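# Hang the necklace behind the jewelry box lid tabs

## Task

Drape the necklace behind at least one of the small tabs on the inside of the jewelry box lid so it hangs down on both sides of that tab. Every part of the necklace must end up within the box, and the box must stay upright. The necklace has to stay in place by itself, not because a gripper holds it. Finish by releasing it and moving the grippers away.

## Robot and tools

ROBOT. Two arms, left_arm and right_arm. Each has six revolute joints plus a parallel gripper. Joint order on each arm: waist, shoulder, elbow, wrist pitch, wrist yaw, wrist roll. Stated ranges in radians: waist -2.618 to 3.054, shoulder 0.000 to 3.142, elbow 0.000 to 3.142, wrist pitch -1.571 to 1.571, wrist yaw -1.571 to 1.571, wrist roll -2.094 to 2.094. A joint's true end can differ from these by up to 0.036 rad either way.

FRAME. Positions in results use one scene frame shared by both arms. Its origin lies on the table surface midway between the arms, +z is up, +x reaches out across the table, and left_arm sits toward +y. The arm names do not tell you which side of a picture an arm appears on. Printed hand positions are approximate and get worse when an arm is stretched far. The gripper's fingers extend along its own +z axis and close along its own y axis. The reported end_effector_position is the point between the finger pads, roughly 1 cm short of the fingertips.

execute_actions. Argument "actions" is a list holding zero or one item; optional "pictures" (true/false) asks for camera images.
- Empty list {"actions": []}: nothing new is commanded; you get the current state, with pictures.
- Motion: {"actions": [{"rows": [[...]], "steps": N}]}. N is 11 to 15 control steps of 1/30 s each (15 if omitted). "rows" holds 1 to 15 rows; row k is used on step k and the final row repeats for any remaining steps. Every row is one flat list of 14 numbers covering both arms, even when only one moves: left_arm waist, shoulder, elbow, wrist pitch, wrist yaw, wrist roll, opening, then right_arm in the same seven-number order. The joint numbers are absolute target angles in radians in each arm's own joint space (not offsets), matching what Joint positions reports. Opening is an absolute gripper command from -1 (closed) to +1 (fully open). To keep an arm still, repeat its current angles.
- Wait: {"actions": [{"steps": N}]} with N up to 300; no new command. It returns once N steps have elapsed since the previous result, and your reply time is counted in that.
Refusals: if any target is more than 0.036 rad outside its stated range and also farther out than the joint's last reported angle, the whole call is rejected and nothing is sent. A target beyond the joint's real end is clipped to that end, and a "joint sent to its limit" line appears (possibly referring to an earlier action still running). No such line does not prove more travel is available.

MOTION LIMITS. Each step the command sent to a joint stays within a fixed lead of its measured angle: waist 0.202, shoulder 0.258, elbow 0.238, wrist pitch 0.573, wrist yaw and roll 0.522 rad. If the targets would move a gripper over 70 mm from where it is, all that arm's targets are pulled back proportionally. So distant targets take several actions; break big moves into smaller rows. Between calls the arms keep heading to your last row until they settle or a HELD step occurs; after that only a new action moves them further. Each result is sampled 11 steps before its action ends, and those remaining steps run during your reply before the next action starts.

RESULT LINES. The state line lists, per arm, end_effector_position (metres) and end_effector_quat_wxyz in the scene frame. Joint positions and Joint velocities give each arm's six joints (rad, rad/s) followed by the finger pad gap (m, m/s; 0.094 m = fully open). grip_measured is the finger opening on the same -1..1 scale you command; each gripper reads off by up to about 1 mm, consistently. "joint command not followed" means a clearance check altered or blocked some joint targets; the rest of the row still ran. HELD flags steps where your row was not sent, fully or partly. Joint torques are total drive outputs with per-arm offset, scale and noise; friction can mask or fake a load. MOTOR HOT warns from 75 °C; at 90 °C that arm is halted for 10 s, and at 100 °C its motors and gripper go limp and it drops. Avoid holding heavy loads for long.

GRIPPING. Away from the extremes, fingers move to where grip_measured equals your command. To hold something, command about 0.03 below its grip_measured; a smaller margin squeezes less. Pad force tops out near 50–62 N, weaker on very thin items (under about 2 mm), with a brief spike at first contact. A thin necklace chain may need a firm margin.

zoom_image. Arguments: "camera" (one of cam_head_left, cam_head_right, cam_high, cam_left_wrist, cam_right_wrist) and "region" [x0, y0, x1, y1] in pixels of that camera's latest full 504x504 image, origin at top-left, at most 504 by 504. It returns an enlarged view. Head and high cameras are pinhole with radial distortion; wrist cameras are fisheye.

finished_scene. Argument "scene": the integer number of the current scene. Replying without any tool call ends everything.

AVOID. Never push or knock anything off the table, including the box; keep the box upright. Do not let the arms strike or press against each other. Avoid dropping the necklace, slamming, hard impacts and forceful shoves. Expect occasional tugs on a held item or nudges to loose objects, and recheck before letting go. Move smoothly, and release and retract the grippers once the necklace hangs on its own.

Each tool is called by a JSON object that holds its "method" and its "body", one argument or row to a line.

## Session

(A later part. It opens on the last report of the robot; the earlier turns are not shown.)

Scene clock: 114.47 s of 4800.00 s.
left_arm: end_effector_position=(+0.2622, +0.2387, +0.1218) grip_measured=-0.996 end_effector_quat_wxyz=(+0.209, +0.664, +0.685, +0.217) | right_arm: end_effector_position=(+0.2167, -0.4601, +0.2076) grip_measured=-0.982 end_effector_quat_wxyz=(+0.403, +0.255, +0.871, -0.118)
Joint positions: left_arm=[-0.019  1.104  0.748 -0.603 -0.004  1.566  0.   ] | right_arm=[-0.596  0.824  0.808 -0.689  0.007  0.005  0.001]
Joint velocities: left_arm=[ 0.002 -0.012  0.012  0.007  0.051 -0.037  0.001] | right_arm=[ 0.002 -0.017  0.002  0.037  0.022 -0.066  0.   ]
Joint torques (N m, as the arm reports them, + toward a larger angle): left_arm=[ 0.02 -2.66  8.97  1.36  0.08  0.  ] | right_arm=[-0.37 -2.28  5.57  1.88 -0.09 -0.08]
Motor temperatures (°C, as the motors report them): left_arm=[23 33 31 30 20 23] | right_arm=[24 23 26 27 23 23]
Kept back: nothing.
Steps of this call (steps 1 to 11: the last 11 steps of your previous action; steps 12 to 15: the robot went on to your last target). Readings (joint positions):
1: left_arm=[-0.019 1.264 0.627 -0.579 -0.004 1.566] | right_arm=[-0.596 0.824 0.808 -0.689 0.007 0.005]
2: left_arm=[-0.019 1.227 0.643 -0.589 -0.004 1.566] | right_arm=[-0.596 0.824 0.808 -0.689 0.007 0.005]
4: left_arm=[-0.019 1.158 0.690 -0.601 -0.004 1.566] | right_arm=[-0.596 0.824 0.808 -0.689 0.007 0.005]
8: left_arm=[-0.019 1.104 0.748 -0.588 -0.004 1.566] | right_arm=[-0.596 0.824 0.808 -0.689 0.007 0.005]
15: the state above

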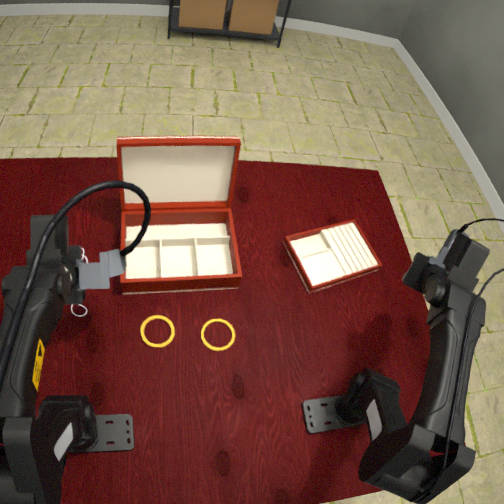

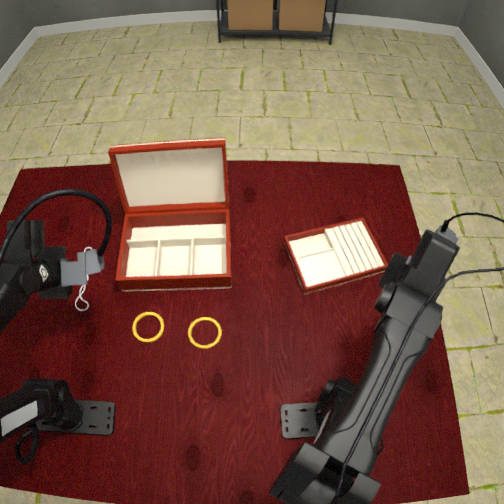

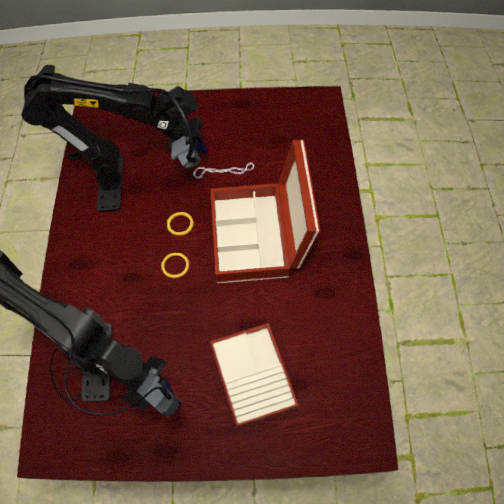

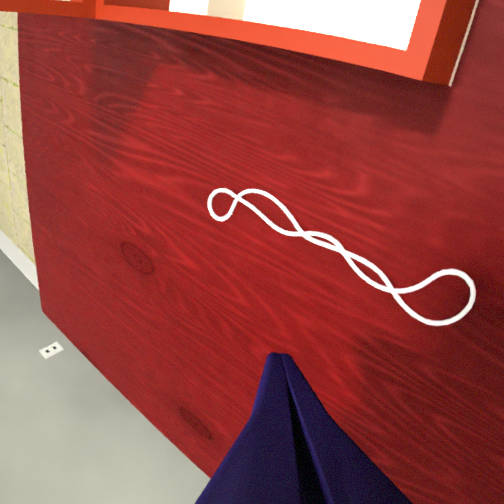

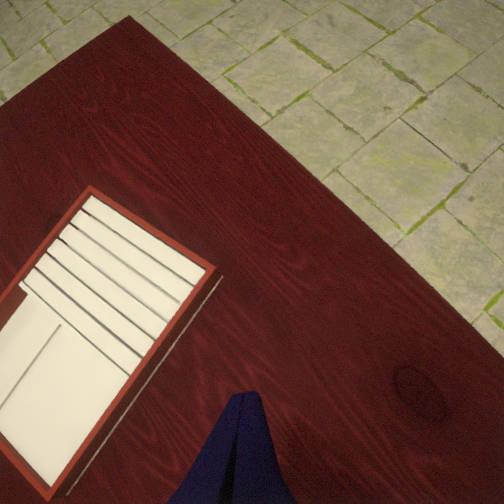

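{"method": "execute_actions", "body": {
  "actions": [
    {"rows":[[-0.019,1.3,0.92,-0.9,0,1.57,-0.7,-0.6,0.8,0.8,-0.7,0,0,-1],[-0.019,1.3,0.92,-0.9,0,1.57,-0.7,-0.6,0.8,0.8,-0.7,0,0,-1],[-0.019,1.3,0.92,-0.9,0,1.57,-0.7,-0.6,0.8,0.8,-0.7,0,0,-1],[-0.019,1.3,0.92,-0.92,0,1.57,-0.7,-0.6,0.8,0.8,-0.7,0,0,-1],[-0.019,1.4,0.92,-0.93,0,1.57,-0.7,-0.6,0.8,0.8,-0.7,0,0,-1],[-0.019,1.4,0.92,-0.93,0,1.57,-0.7,-0.6,0.8,0.8,-0.7,0,0,-1],[-0.019,1.4,0.92,-0.93,0,1.57,-0.7,-0.6,0.8,0.8,-0.7,0,0,-1],[-0.019,1.545,0.92,-0.93,0,1.57,-0.7,-0.6,0.8,0.8,-0.7,0,0,-1]],"steps":15}
  ]
}}

{"method": "execute_actions", "body": {
  "actions": [
    {"steps":20}
  ],
  "pictures": true
}}

Scene clock: 115.97 s of 4800.00 s.
left_arm: end_effector_position=(+0.2625, +0.2387, +0.1094) grip_measured=-0.704 end_effector_quat_wxyz=(+0.149, +0.680, +0.701, +0.155) | right_arm: end_effector_position=(+0.2167, -0.4601, +0.2076) grip_measured=-0.982 end_effector_quat_wxyz=(+0.403, +0.255, +0.871, -0.118)
Joint positions: left_arm=[-0.019  1.266  0.885 -0.757 -0.004  1.567  0.014] | right_arm=[-0.596  0.824  0.808 -0.689  0.007  0.005  0.001]
Joint velocities: left_arm=[-0.012  0.857  0.491 -0.447 -0.022  0.022  0.005] | right_arm=[-0.007  0.002 -0.012  0.022 -0.022 -0.022 -0.001]
Joint torques (N m, as the arm reports them, + toward a larger angle): left_arm=[ 0.   -4.9   8.69  0.42  0.1  -0.03] | right_arm=[-0.39 -2.38  5.72  1.88 -0.09 -0.09]
Motor temperatures (°C, as the motors report them): left_arm=[23 32 31 30 20 23] | right_arm=[24 23 26 27 23 23]
Steps of this call (steps 1 to 15: the robot went on to your last target; steps 16 to 41: nothing new was sent; steps 42 to 45: the first 4 steps of this action). Readings (joint positions):
42: left_arm=[-0.019 1.127 0.773 -0.652 -0.004 1.567] | right_arm=[-0.596 0.824 0.808 -0.689 0.007 0.005]
43: left_arm=[-0.019 1.178 0.822 -0.713 -0.004 1.567] | right_arm=[-0.596 0.824 0.808 -0.689 0.007 0.005]
45: the state above

Scene clock: 116.63 s of 4800.00 s.
left_arm: end_effector_position=(+0.2199, +0.2376, +0.0349) grip_measured=-0.702 end_effector_quat_wxyz=(+0.004, +0.697, +0.717, +0.007) | right_arm: end_effector_position=(+0.2167, -0.4601, +0.2076) grip_measured=-0.982 end_effector_quat_wxyz=(+0.403, +0.255, +0.871, -0.118)
Joint positions: left_arm=[-0.019  1.557  0.912 -0.91  -0.004  1.567  0.014] | right_arm=[-0.596  0.824  0.808 -0.689  0.007  0.005  0.001]
Joint velocities: left_arm=[ 0.002  0.012  0.002 -0.022  0.007  0.037  0.   ] | right_arm=[-0.012 -0.002  0.002 -0.007 -0.037 -0.051  0.001]
Joint torques (N m, as the arm reports them, + toward a larger angle): left_arm=[ 0.07 -5.92  7.87  0.34  0.08  0.  ] | right_arm=[-0.55 -2.49  5.61  1.9  -0.09 -0.1 ]
Motor temperatures (°C, as the motors report them): left_arm=[23 32 31 30 20 23] | right_arm=[24 23 26 27 23 23]
Kept back: nothing.
Steps of this call (steps 1 to 11: the last 11 steps of your previous action; steps 12 to 20: the robot went on to your last target). Readings (joint positions):
1: left_arm=[-0.019 1.298 0.899 -0.777 -0.004 1.567] | right_arm=[-0.596 0.824 0.808 -0.689 0.007 0.005]
2: left_arm=[-0.019 1.329 0.907 -0.796 -0.004 1.567] | right_arm=[-0.596 0.824 0.808 -0.689 0.007 0.005]
4: left_arm=[-0.019 1.396 0.909 -0.835 -0.004 1.567] | right_arm=[-0.596 0.824 0.808 -0.689 0.007 0.005]
8: left_arm=[-0.019 1.546 0.912 -0.878 -0.004 1.567] | right_arm=[-0.596 0.824 0.808 -0.689 0.007 0.005]
20: the state above

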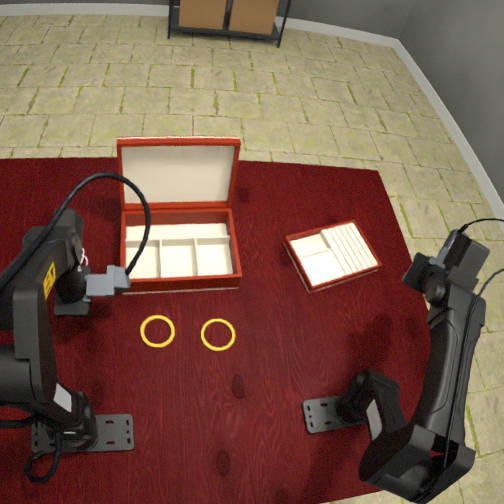

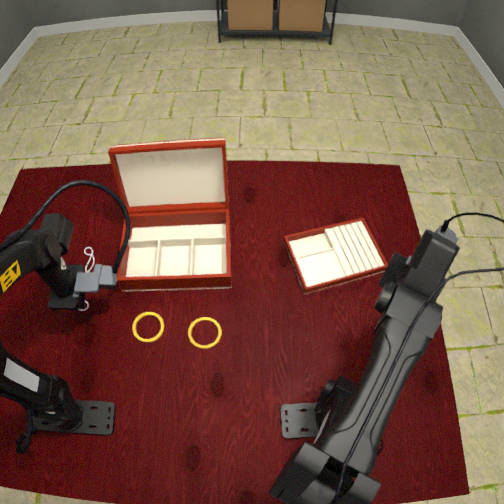

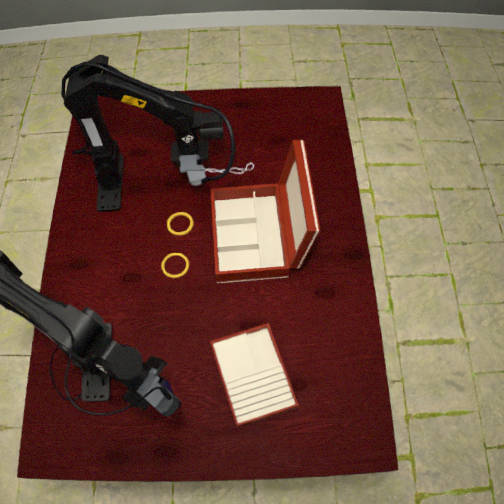

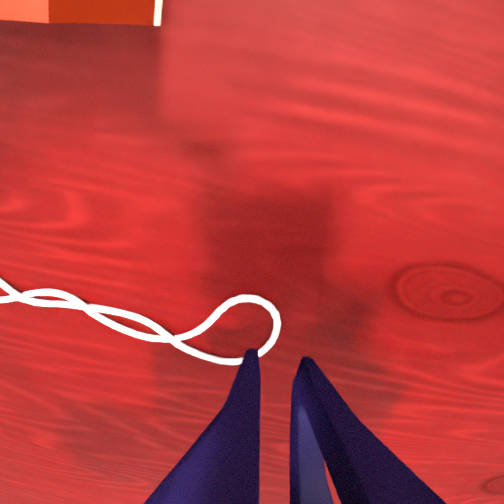

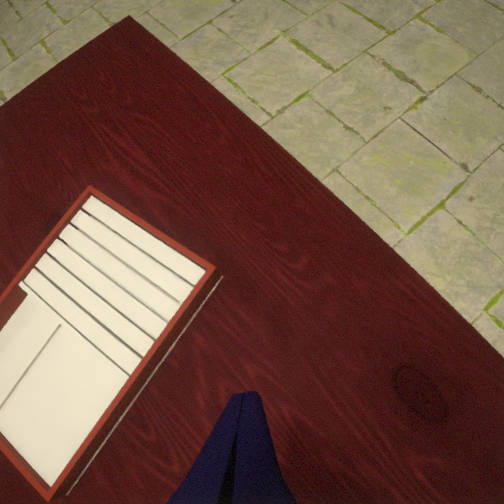

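{"method": "execute_actions", "body": {
  "actions": [
    {"rows":[[-0.019,1.58,0.88,-0.86,0,1.57,-0.7,-0.6,0.8,0.8,-0.7,0,0,-1],[-0.019,1.6,0.85,-0.8,0,1.57,-0.7,-0.6,0.8,0.8,-0.7,0,0,-1],[-0.019,1.615,0.835,-0.78,0,1.57,-0.7,-0.6,0.8,0.8,-0.7,0,0,-1]],"steps":15}
  ]
}}

{"method": "execute_actions", "body": {
  "actions": [
    {"steps":18}
  ],
  "pictures": true
}}

Scene clock: 117.30 s of 4800.00 s.
left_arm: end_effector_position=(+0.2238, +0.2377, +0.0245) grip_measured=-0.702 end_effector_quat_wxyz=(+0.010, +0.697, +0.717, +0.013) | right_arm: end_effector_position=(+0.2167, -0.4601, +0.2076) grip_measured=-0.982 end_effector_quat_wxyz=(+0.403, +0.255, +0.871, -0.118)
Joint positions: left_arm=[-0.019  1.574  0.883 -0.847 -0.004  1.567  0.014] | right_arm=[-0.596  0.824  0.808 -0.689  0.007  0.005  0.001]
Joint velocities: left_arm=[ 0.002  0.349 -0.344  0.505  0.007 -0.037 -0.   ] | right_arm=[ 0.007 -0.002  0.012  0.051 -0.007 -0.007 -0.001]
Joint torques (N m, as the arm reports them, + toward a larger angle): left_arm=[ 0.04 -3.65  4.77  0.45  0.08 -0.02] | right_arm=[-0.32 -2.16  5.61  1.88 -0.14 -0.05]
Motor temperatures (°C, as the motors report them): left_arm=[23 32 31 30 20 23] | right_arm=[24 23 26 27 23 23]
Steps of this call (steps 1 to 15: the robot went on to your last target; step 16: nothing new was sent; steps 17 to 20: the first 4 steps of this action). Readings (joint positions):
17: left_arm=[-0.019 1.557 0.911 -0.907 -0.004 1.567] | right_arm=[-0.596 0.824 0.808 -0.689 0.007 0.005]
18: left_arm=[-0.019 1.558 0.905 -0.891 -0.004 1.567] | right_arm=[-0.596 0.824 0.808 -0.689 0.007 0.005]
20: the state above

Scene clock: 117.90 s of 4800.00 s.
left_arm: end_effector_position=(+0.2248, +0.2379, +0.0111) grip_measured=-0.701 end_effector_quat_wxyz=(+0.010, +0.697, +0.717, +0.014) | right_arm: end_effector_position=(+0.2167, -0.4601, +0.2076) grip_measured=-0.982 end_effector_quat_wxyz=(+0.403, +0.255, +0.871, -0.118)
Joint positions: left_arm=[-0.019  1.604  0.854 -0.788 -0.005  1.567  0.014] | right_arm=[-0.596  0.824  0.808 -0.689  0.007  0.005  0.001]
Joint velocities: left_arm=[-0.002  0.002 -0.007 -0.037 -0.022 -0.022 -0.   ] | right_arm=[ 0.012 -0.002 -0.007 -0.051 -0.007 -0.022  0.   ]
Joint torques (N m, as the arm reports them, + toward a larger angle): left_arm=[ 0.05 -4.5   5.24  0.63  0.08  0.  ] | right_arm=[-0.43 -2.23  5.6   1.91 -0.09 -0.06]
Motor temperatures (°C, as the motors report them): left_arm=[23 32 31 30 20 23] | right_arm=[24 23 26 27 23 23]
Kept back: nothing.
Steps of this call (steps 1 to 11: the last 11 steps of your previous action; steps 12 to 18: the robot went on to your last target). Readings (joint positions):
1: left_arm=[-0.019 1.586 0.873 -0.833 -0.004 1.567] | right_arm=[-0.596 0.824 0.808 -0.689 0.007 0.005]
2: left_arm=[-0.019 1.595 0.864 -0.824 -0.004 1.567] | right_arm=[-0.596 0.824 0.808 -0.689 0.007 0.005]
4: left_arm=[-0.019 1.604 0.854 -0.812 -0.005 1.567] | right_arm=[-0.596 0.824 0.808 -0.689 0.007 0.005]
8: left_arm=[-0.019 1.604 0.854 -0.797 -0.005 1.567] | right_arm=[-0.596 0.824 0.808 -0.689 0.007 0.005]
18: the state above

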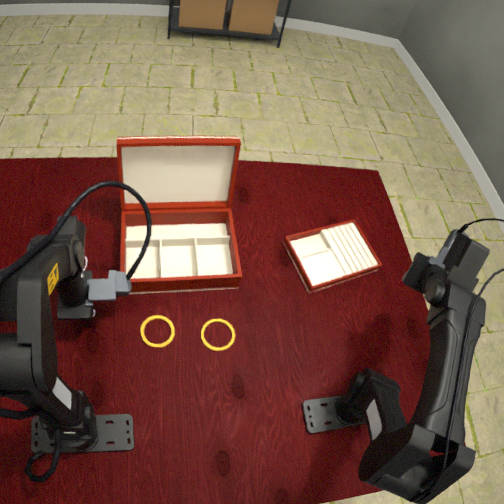

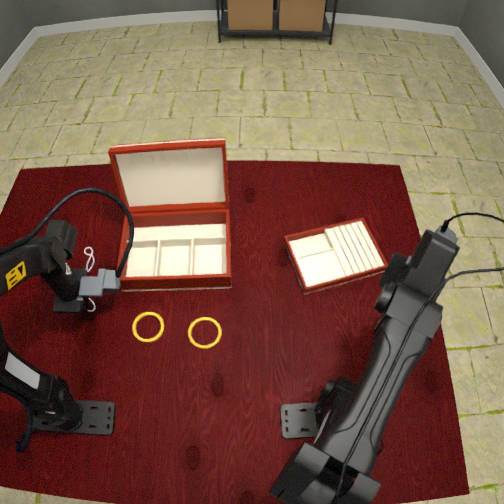

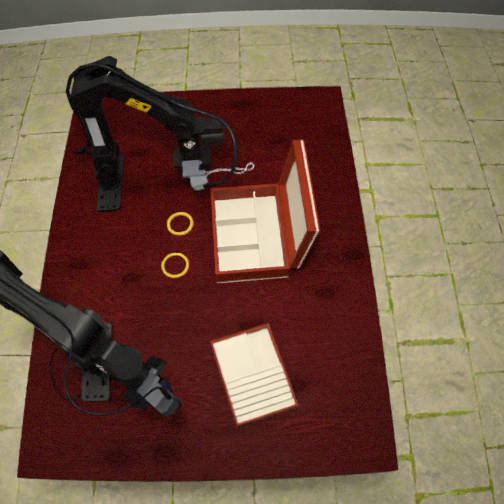

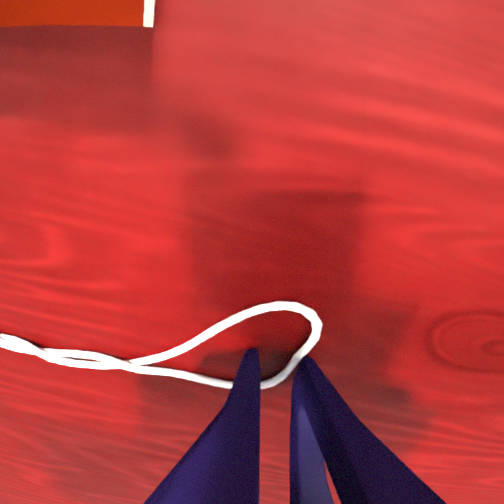

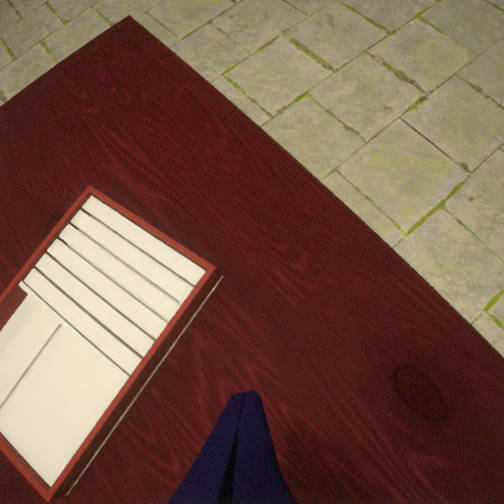

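{"method": "execute_actions", "body": {
  "actions": [
    {"rows":[[-0.019,1.62,0.85,-0.788,0,1.57,-0.7,-0.6,0.8,0.8,-0.7,0,0,-1],[-0.019,1.62,0.85,-0.788,0,1.57,-0.7,-0.6,0.8,0.8,-0.7,0,0,-1],[-0.019,1.62,0.85,-0.788,0,1.57,-0.7,-0.6,0.8,0.8,-0.7,0,0,-1],[-0.019,1.62,0.85,-0.788,0,1.57,-1,-0.6,0.8,0.8,-0.7,0,0,-1]],"steps":15}
  ]
}}

{"method": "execute_actions", "body": {
  "actions": [
    {"steps":15}
  ],
  "pictures": true
}}

Scene clock: 118.70 s of 4800.00 s.
left_arm: end_effector_position=(+0.2249, +0.2379, +0.0111) grip_measured=-0.835 end_effector_quat_wxyz=(+0.010, +0.697, +0.717, +0.014) | right_arm: end_effector_position=(+0.2167, -0.4601, +0.2076) grip_measured=-0.982 end_effector_quat_wxyz=(+0.403, +0.255, +0.871, -0.118)
Joint positions: left_arm=[-0.019  1.604  0.854 -0.788 -0.005  1.567  0.008] | right_arm=[-0.596  0.824  0.808 -0.689  0.007  0.005  0.001]
Joint velocities: left_arm=[ 0.007  0.012 -0.007 -0.022  0.007  0.007 -0.322] | right_arm=[-0.007  0.002 -0.007 -0.081  0.037  0.007 -0.001]
Joint torques (N m, as the arm reports them, + toward a larger angle): left_arm=[ 0.05 -4.1   6.49  0.55  0.07 -0.02] | right_arm=[-0.21 -2.26  5.66  1.88 -0.09 -0.06]
Motor temperatures (°C, as the motors report them): left_arm=[23 32 31 30 20 23] | right_arm=[24 23 26 27 23 23]
Steps of this call (steps 1 to 15: the robot went on to your last target; steps 16 to 20: nothing new was sent; steps 21 to 24: the first 4 steps of this action). Readings (joint positions):
21: left_arm=[-0.019 1.604 0.854 -0.788 -0.005 1.567] | right_arm=[-0.596 0.824 0.808 -0.689 0.007 0.005]
22: left_arm=[-0.019 1.604 0.854 -0.788 -0.005 1.567] | right_arm=[-0.596 0.824 0.808 -0.689 0.007 0.005]
24: the state above

Scene clock: 119.20 s of 4800.00 s.
left_arm: end_effector_position=(+0.2251, +0.2379, +0.0111) grip_measured=-0.995 end_effector_quat_wxyz=(+0.010, +0.697, +0.717, +0.014) | right_arm: end_effector_position=(+0.2167, -0.4601, +0.2076) grip_measured=-0.982 end_effector_quat_wxyz=(+0.403, +0.255, +0.871, -0.118)
Joint positions: left_arm=[-0.019  1.604  0.854 -0.787 -0.005  1.567  0.   ] | right_arm=[-0.596  0.824  0.808 -0.689  0.007  0.005  0.001]
Joint velocities: left_arm=[-0.007 -0.012  0.002 -0.037 -0.022 -0.007  0.001] | right_arm=[ 0.007 -0.017 -0.007 -0.037  0.007 -0.022  0.   ]
Joint torques (N m, as the arm reports them, + toward a larger angle): left_arm=[ 0.07 -4.14  6.54  0.55  0.1  -0.01] | right_arm=[-0.18 -2.48  5.56  1.91 -0.07 -0.06]
Motor temperatures (°C, as the motors report them): left_arm=[23 32 31 30 20 23] | right_arm=[24 23 26 27 23 23]
Kept back: nothing.
Steps of this call (steps 1 to 11: the last 11 steps of your previous action; steps 12 to 15: the robot went on to your last target). Readings (joint positions):
1: left_arm=[-0.019 1.604 0.854 -0.788 -0.005 1.567] | right_arm=[-0.596 0.824 0.808 -0.689 0.007 0.005]
2: left_arm=[-0.019 1.604 0.854 -0.788 -0.005 1.567] | right_arm=[-0.596 0.824 0.808 -0.689 0.007 0.005]
4: left_arm=[-0.019 1.604 0.854 -0.787 -0.005 1.567] | right_arm=[-0.596 0.824 0.808 -0.689 0.007 0.005]
8: left_arm=[-0.019 1.604 0.854 -0.787 -0.005 1.567] | right_arm=[-0.596 0.824 0.808 -0.689 0.007 0.005]
15: the state above
All arms were judged still, so your last target was given up. Only a new action makes them travel on or press farther. Fingers that are still opening or closing keep moving.

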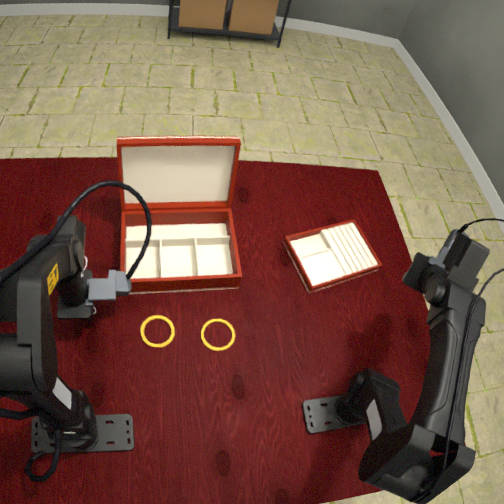

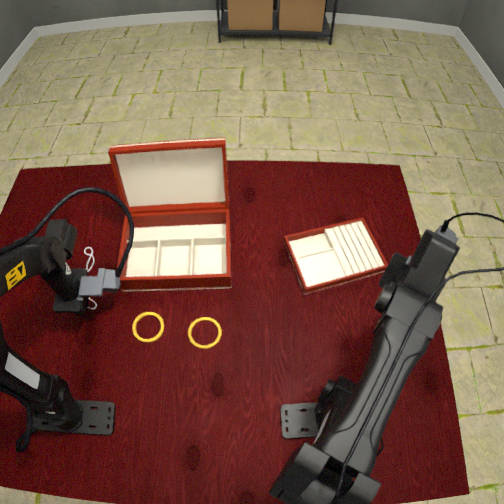

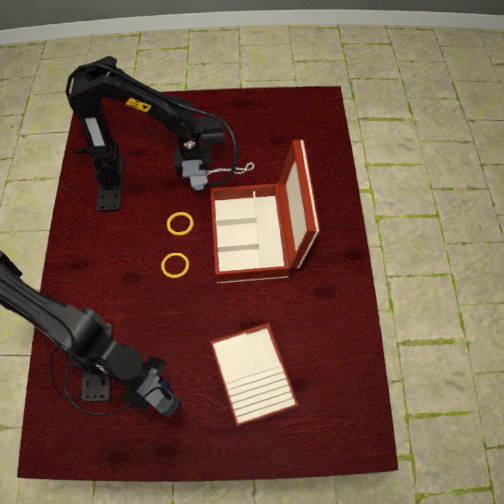

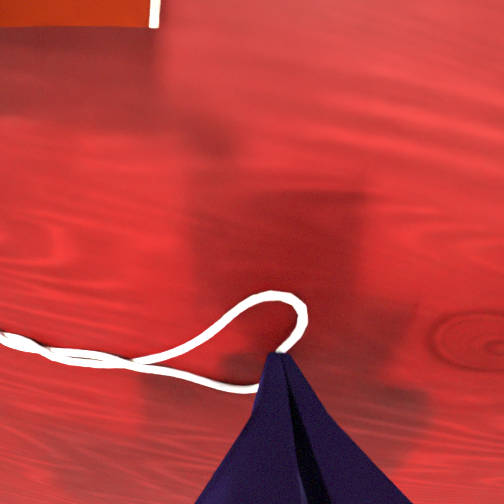

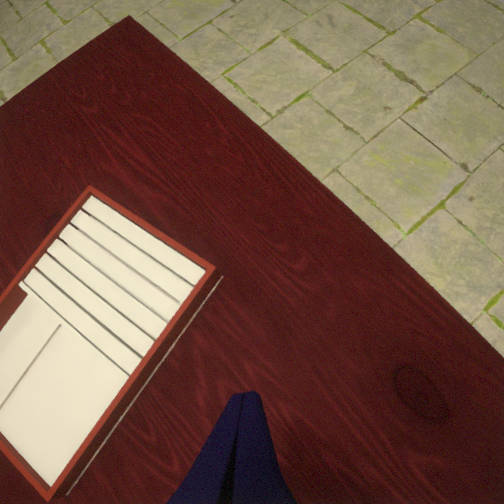

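The strand moved, so it's engaged. Small lift test.

{"method": "execute_actions", "body": {
  "actions": [
    {"rows":[[-0.019,1.58,0.87,-0.82,0,1.57,-1,-0.6,0.8,0.8,-0.7,0,0,-1],[-0.019,1.56,0.89,-0.86,0,1.57,-1,-0.6,0.8,0.8,-0.7,0,0,-1],[-0.019,1.545,0.92,-0.91,0,1.57,-1,-0.6,0.8,0.8,-0.7,0,0,-1]],"steps":15}
  ]
}}

{"method": "execute_actions", "body": {
  "actions": [
    {"steps":12}
  ],
  "pictures": true
}}

Scene clock: 119.93 s of 4800.00 s.
left_arm: end_effector_position=(+0.2214, +0.2378, +0.0189) grip_measured=-0.996 end_effector_quat_wxyz=(+0.006, +0.697, +0.717, +0.010) | right_arm: end_effector_position=(+0.2167, -0.4601, +0.2076) grip_measured=-0.982 end_effector_quat_wxyz=(+0.403, +0.255, +0.871, -0.118)
Joint positions: left_arm=[-0.019  1.584  0.869 -0.832 -0.005  1.567  0.   ] | right_arm=[-0.596  0.824  0.808 -0.689  0.007  0.005  0.001]
Joint velocities: left_arm=[ 0.007 -0.237  0.266 -0.476  0.007  0.007 -0.   ] | right_arm=[-0.017 -0.012 -0.002  0.007 -0.051 -0.007 -0.001]
Joint torques (N m, as the arm reports them, + toward a larger angle): left_arm=[ 0.03 -7.06  9.92  0.54  0.08 -0.01] | right_arm=[-0.28 -2.43  5.54  1.86 -0.1  -0.09]
Motor temperatures (°C, as the motors report them): left_arm=[23 32 31 30 20 23] | right_arm=[24 23 26 27 23 23]
Steps of this call (steps 1 to 18: nothing new was sent; steps 19 to 22: the first 4 steps of this action). Readings (joint positions):
19: left_arm=[-0.019 1.602 0.854 -0.787 -0.005 1.567] | right_arm=[-0.596 0.824 0.808 -0.689 0.007 0.005]
20: left_arm=[-0.019 1.597 0.855 -0.794 -0.005 1.567] | right_arm=[-0.596 0.824 0.808 -0.689 0.007 0.005]
22: the state above

Scene clock: 120.33 s of 4800.00 s.
left_arm: end_effector_position=(+0.2206, +0.2378, +0.0310) grip_measured=-0.996 end_effector_quat_wxyz=(+0.006, +0.697, +0.717, +0.010) | right_arm: end_effector_position=(+0.2167, -0.4601, +0.2076) grip_measured=-0.982 end_effector_quat_wxyz=(+0.403, +0.255, +0.871, -0.118)
Joint positions: left_arm=[-0.019  1.56   0.898 -0.886 -0.005  1.567  0.   ] | right_arm=[-0.596  0.824  0.808 -0.689  0.007  0.005  0.001]
Joint velocities: left_arm=[ 0.002 -0.012 -0.012 -0.037 -0.007 -0.051  0.   ] | right_arm=[ 0.007 -0.002 -0.007  0.022  0.007  0.022 -0.   ]
Joint torques (N m, as the arm reports them, + toward a larger angle): left_arm=[ 0.05 -6.24  8.96  0.36  0.1  -0.01] | right_arm=[-0.35 -2.36  5.71  1.91 -0.11 -0.02]
Motor temperatures (°C, as the motors report them): left_arm=[23 32 31 30 20 23] | right_arm=[24 23 26 27 23 23]
Kept back: nothing.
Steps of this call (steps 1 to 11: the last 11 steps of your previous action; step 12: the robot went on to your last target). Readings (joint positions):
1: left_arm=[-0.019 1.576 0.878 -0.846 -0.005 1.567] | right_arm=[-0.596 0.824 0.808 -0.689 0.007 0.005]
2: left_arm=[-0.019 1.569 0.886 -0.856 -0.005 1.567] | right_arm=[-0.596 0.824 0.808 -0.689 0.007 0.005]
4: left_arm=[-0.019 1.561 0.896 -0.865 -0.005 1.567] | right_arm=[-0.596 0.824 0.808 -0.689 0.007 0.005]
8: left_arm=[-0.019 1.560 0.898 -0.879 -0.005 1.567] | right_arm=[-0.596 0.824 0.808 -0.689 0.007 0.005]
12: the state above

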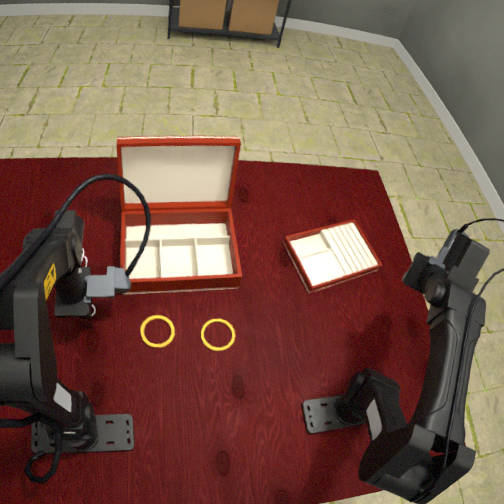

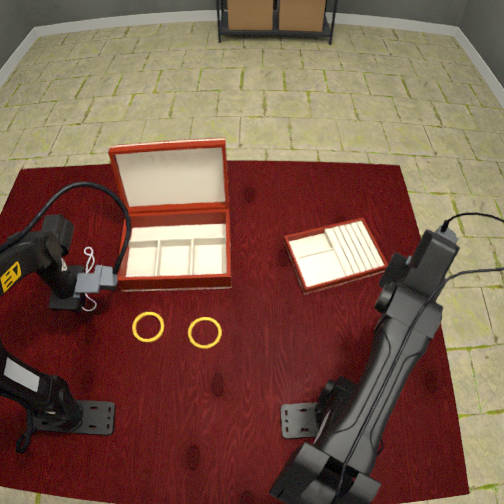

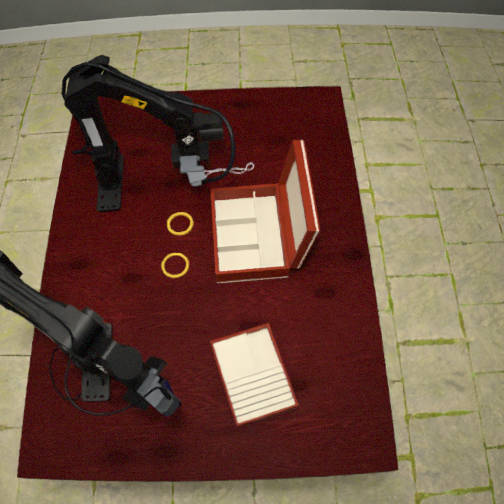

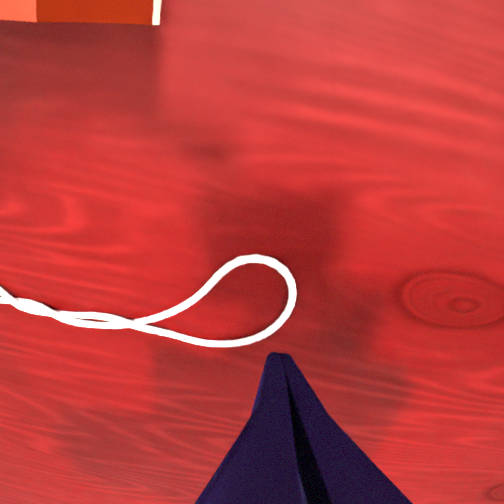

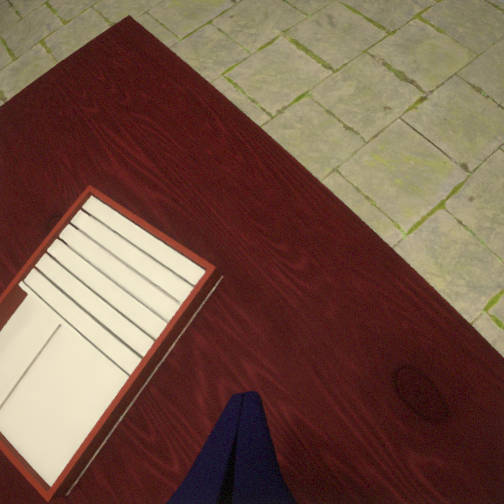

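{"method": "execute_actions", "body": {
  "actions": [
    {"rows":[[-0.082,1.54,0.86,-0.87,0,1.57,-0.7,-0.6,0.8,0.8,-0.7,0,0,-1],[-0.082,1.54,0.85,-0.85,0,1.57,-0.7,-0.6,0.8,0.8,-0.7,0,0,-1],[-0.082,1.54,0.84,-0.84,0,1.57,-0.7,-0.6,0.8,0.8,-0.7,0,0,-1],[-0.082,1.55,0.83,-0.83,0,1.57,-0.7,-0.6,0.8,0.8,-0.7,0,0,-1]],"steps":15}
  ]
}}

{"method": "execute_actions", "body": {
  "actions": [
    {"steps":15}
  ],
  "pictures": true
}}

Scene clock: 123.53 s of 4800.00 s.
left_arm: end_effector_position=(+0.2180, +0.2267, +0.0256) grip_measured=-0.704 end_effector_quat_wxyz=(+0.005, +0.713, +0.701, +0.011) | right_arm: end_effector_position=(+0.2167, -0.4601, +0.2076) grip_measured=-0.982 end_effector_quat_wxyz=(+0.403, +0.255, +0.871, -0.118)
Joint positions: left_arm=[-0.065  1.56   0.875 -0.864 -0.008  1.567  0.014] | right_arm=[-0.596  0.824  0.808 -0.689  0.007  0.005  0.001]
Joint velocities: left_arm=[-0.3    0.017 -0.276  0.212  0.007  0.037  0.005] | right_arm=[ 0.007  0.012 -0.007  0.022 -0.022  0.037  0.   ]
Joint torques (N m, as the arm reports them, + toward a larger angle): left_arm=[ 0.27 -5.79  4.88  0.49  0.12 -0.01] | right_arm=[-0.38 -2.24  5.54  1.91 -0.1  -0.09]
Motor temperatures (°C, as the motors report them): left_arm=[23 32 31 29 20 23] | right_arm=[24 23 27 27 23 23]
Steps of this call (steps 1 to 30: the robot went on to your last target; steps 31 to 90: nothing new was sent; then 0.07 s passed at rest; steps 91 to 94: the first 4 steps of this action). Readings (joint positions):
91: left_arm=[-0.024 1.560 0.896 -0.888 -0.008 1.567] | right_arm=[-0.596 0.824 0.808 -0.689 0.007 0.005]
92: left_arm=[-0.037 1.560 0.892 -0.881 -0.008 1.567] | right_arm=[-0.596 0.824 0.808 -0.689 0.007 0.005]
94: the state above

Scene clock: 124.03 s of 4800.00 s.
left_arm: end_effector_position=(+0.2146, +0.2240, +0.0196) grip_measured=-0.702 end_effector_quat_wxyz=(+0.004, +0.717, +0.697, +0.010) | right_arm: end_effector_position=(+0.2167, -0.4601, +0.2076) grip_measured=-0.982 end_effector_quat_wxyz=(+0.403, +0.255, +0.871, -0.118)
Joint positions: left_arm=[-0.076  1.56   0.848 -0.839 -0.008  1.567  0.014] | right_arm=[-0.596  0.824  0.808 -0.689  0.007  0.005  0.001]
Joint velocities: left_arm=[-0.002  0.002  0.002 -0.022  0.007 -0.022  0.   ] | right_arm=[ 0.002 -0.032  0.012 -0.022  0.007 -0.066 -0.001]
Joint torques (N m, as the arm reports them, + toward a larger angle): left_arm=[-0.37 -5.68  5.46  0.6   0.12 -0.01] | right_arm=[-0.29 -2.46  5.74  1.93 -0.07 -0.1 ]
Motor temperatures (°C, as the motors report them): left_arm=[23 32 31 29 20 23] | right_arm=[24 23 27 27 23 23]
Kept back: nothing.
Steps of this call (steps 1 to 11: the last 11 steps of your previous action; steps 12 to 15: the robot went on to your last target). Readings (joint positions):
1: left_arm=[-0.073 1.560 0.865 -0.857 -0.008 1.567] | right_arm=[-0.596 0.824 0.808 -0.689 0.007 0.005]
2: left_arm=[-0.076 1.560 0.857 -0.855 -0.008 1.567] | right_arm=[-0.596 0.824 0.808 -0.689 0.007 0.005]
4: left_arm=[-0.076 1.560 0.849 -0.853 -0.008 1.567] | right_arm=[-0.596 0.824 0.808 -0.689 0.007 0.005]
8: left_arm=[-0.076 1.560 0.848 -0.845 -0.008 1.567] | right_arm=[-0.596 0.824 0.808 -0.689 0.007 0.005]
15: the state above

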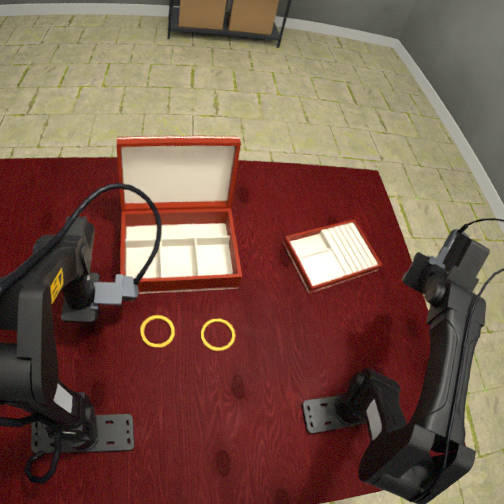

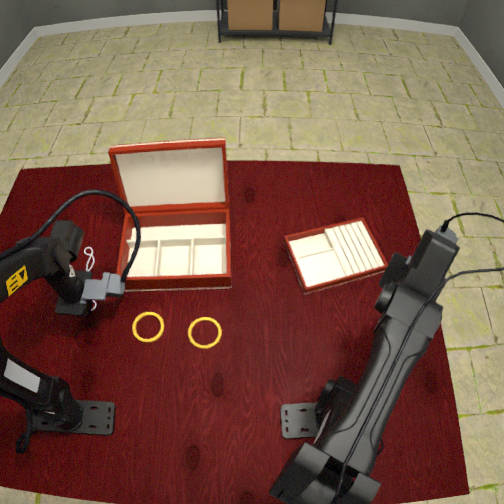

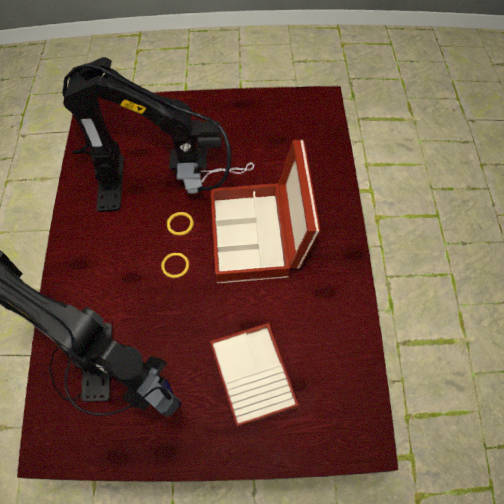

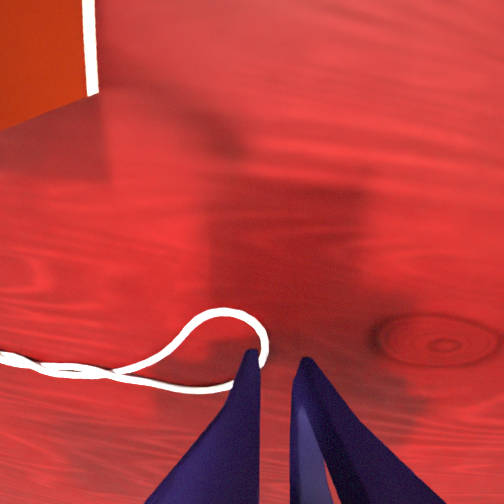

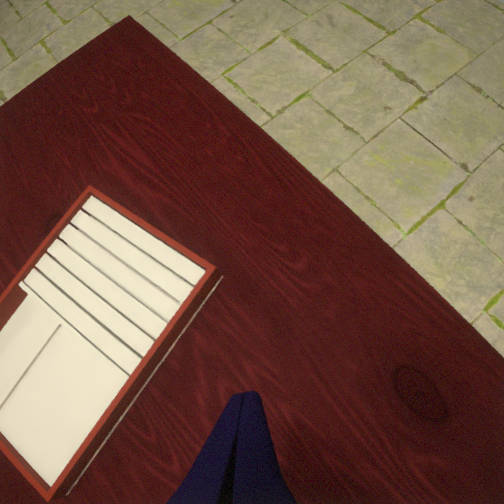

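{"method": "execute_actions", "body": {
  "actions": [
    {"rows":[[-0.076,1.585,0.86,-0.82,0,1.57,-0.7,-0.6,0.8,0.8,-0.7,0,0,-1],[-0.076,1.585,0.86,-0.82,0,1.57,-0.7,-0.6,0.8,0.8,-0.7,0,0,-1],[-0.076,1.585,0.86,-0.82,0,1.57,-0.7,-0.6,0.8,0.8,-0.7,0,0,-1],[-0.076,1.585,0.86,-0.82,0,1.57,-0.7,-0.6,0.8,0.8,-0.7,0,0,-1],[-0.076,1.59,0.82,-0.8,0,1.57,-0.7,-0.6,0.8,0.8,-0.7,0,0,-1],[-0.076,1.6,0.815,-0.78,0,1.57,-0.7,-0.6,0.8,0.8,-0.7,0,0,-1]],"steps":15}
  ]
}}

{"method": "execute_actions", "body": {
  "actions": [
    {"steps":15}
  ],
  "pictures": true
}}

Scene clock: 124.83 s of 4800.00 s.
left_arm: end_effector_position=(+0.2162, +0.2239, +0.0197) grip_measured=-0.702 end_effector_quat_wxyz=(+0.007, +0.717, +0.697, +0.012) | right_arm: end_effector_position=(+0.2167, -0.4601, +0.2076) grip_measured=-0.982 end_effector_quat_wxyz=(+0.403, +0.255, +0.871, -0.118)
Joint positions: left_arm=[-0.076  1.56   0.848 -0.832 -0.008  1.567  0.014] | right_arm=[-0.596  0.824  0.808 -0.689  0.007  0.005  0.001]
Joint velocities: left_arm=[-0.007 -0.007 -0.007  0.051 -0.022  0.051 -0.001] | right_arm=[ 0.007 -0.002  0.007  0.007 -0.051 -0.051  0.001]
Joint torques (N m, as the arm reports them, + toward a larger angle): left_arm=[ 0.11 -3.1   8.02  0.61  0.13 -0.01] | right_arm=[-0.3  -2.29  5.63  1.95 -0.1  -0.07]
Motor temperatures (°C, as the motors report them): left_arm=[23 32 31 29 20 23] | right_arm=[24 23 27 27 23 23]
Steps of this call (steps 1 to 15: the robot went on to your last target; steps 16 to 20: nothing new was sent; steps 21 to 24: the first 4 steps of this action). Readings (joint positions):
21: left_arm=[-0.076 1.560 0.848 -0.837 -0.008 1.567] | right_arm=[-0.596 0.824 0.808 -0.689 0.007 0.005]
22: left_arm=[-0.076 1.560 0.848 -0.835 -0.008 1.567] | right_arm=[-0.596 0.824 0.808 -0.689 0.007 0.005]
24: the state above

Scene clock: 125.33 s of 4800.00 s.
left_arm: end_effector_position=(+0.2198, +0.2238, +0.0114) grip_measured=-0.702 end_effector_quat_wxyz=(+0.009, +0.717, +0.697, +0.014) | right_arm: end_effector_position=(+0.2167, -0.4601, +0.2076) grip_measured=-0.982 end_effector_quat_wxyz=(+0.403, +0.255, +0.871, -0.118)
Joint positions: left_arm=[-0.076  1.585  0.836 -0.79  -0.008  1.567  0.014] | right_arm=[-0.596  0.824  0.808 -0.689  0.007  0.005  0.001]
Joint velocities: left_arm=[-0.017 -0.012 -0.002 -0.022 -0.051 -0.022  0.   ] | right_arm=[-0.007 -0.007  0.012  0.022 -0.051  0.007 -0.   ]
Joint torques (N m, as the arm reports them, + toward a larger angle): left_arm=[ 0.06 -4.06  5.09  0.61  0.12  0.  ] | right_arm=[-0.2  -2.24  5.45  1.91 -0.06 -0.08]
Motor temperatures (°C, as the motors report them): left_arm=[23 32 31 29 20 23] | right_arm=[24 23 27 27 23 23]
Kept back: nothing.
Steps of this call (steps 1 to 11: the last 11 steps of your previous action; steps 12 to 15: the robot went on to your last target). Readings (joint positions):
1: left_arm=[-0.076 1.561 0.848 -0.830 -0.008 1.567] | right_arm=[-0.596 0.824 0.808 -0.689 0.007 0.005]
2: left_arm=[-0.076 1.565 0.848 -0.823 -0.008 1.567] | right_arm=[-0.596 0.824 0.808 -0.689 0.007 0.005]
4: left_arm=[-0.076 1.578 0.848 -0.809 -0.008 1.567] | right_arm=[-0.596 0.824 0.808 -0.689 0.007 0.005]
8: left_arm=[-0.076 1.585 0.838 -0.794 -0.008 1.567] | right_arm=[-0.596 0.824 0.808 -0.689 0.007 0.005]
15: the state above

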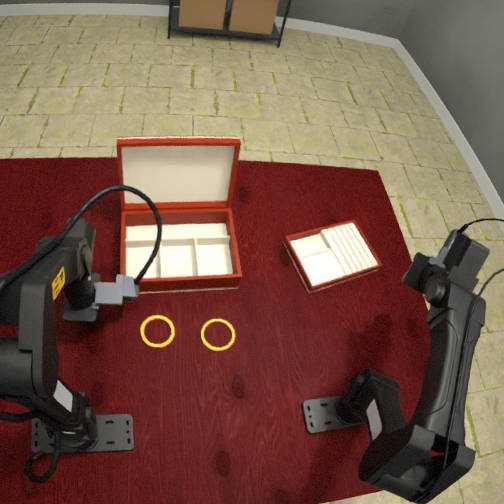

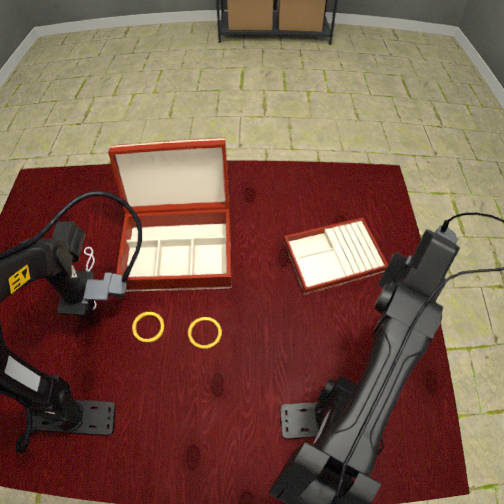

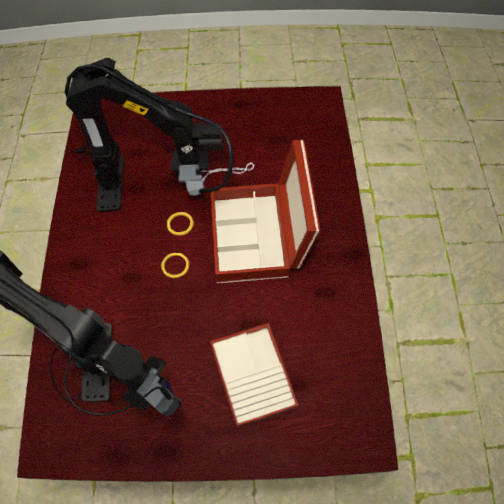

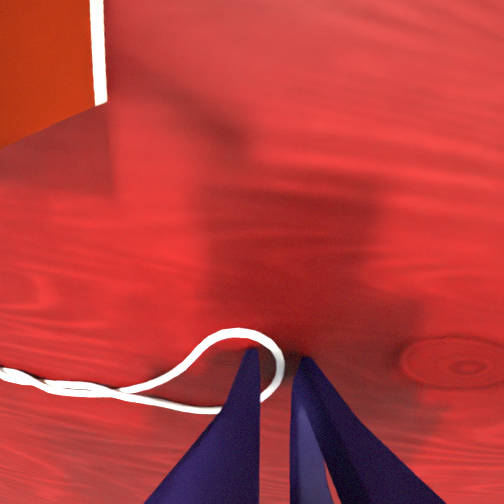

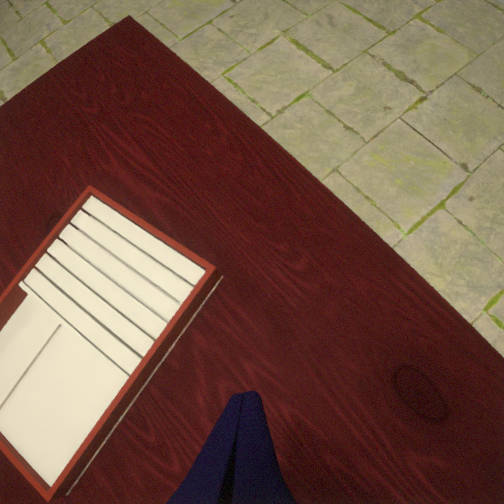

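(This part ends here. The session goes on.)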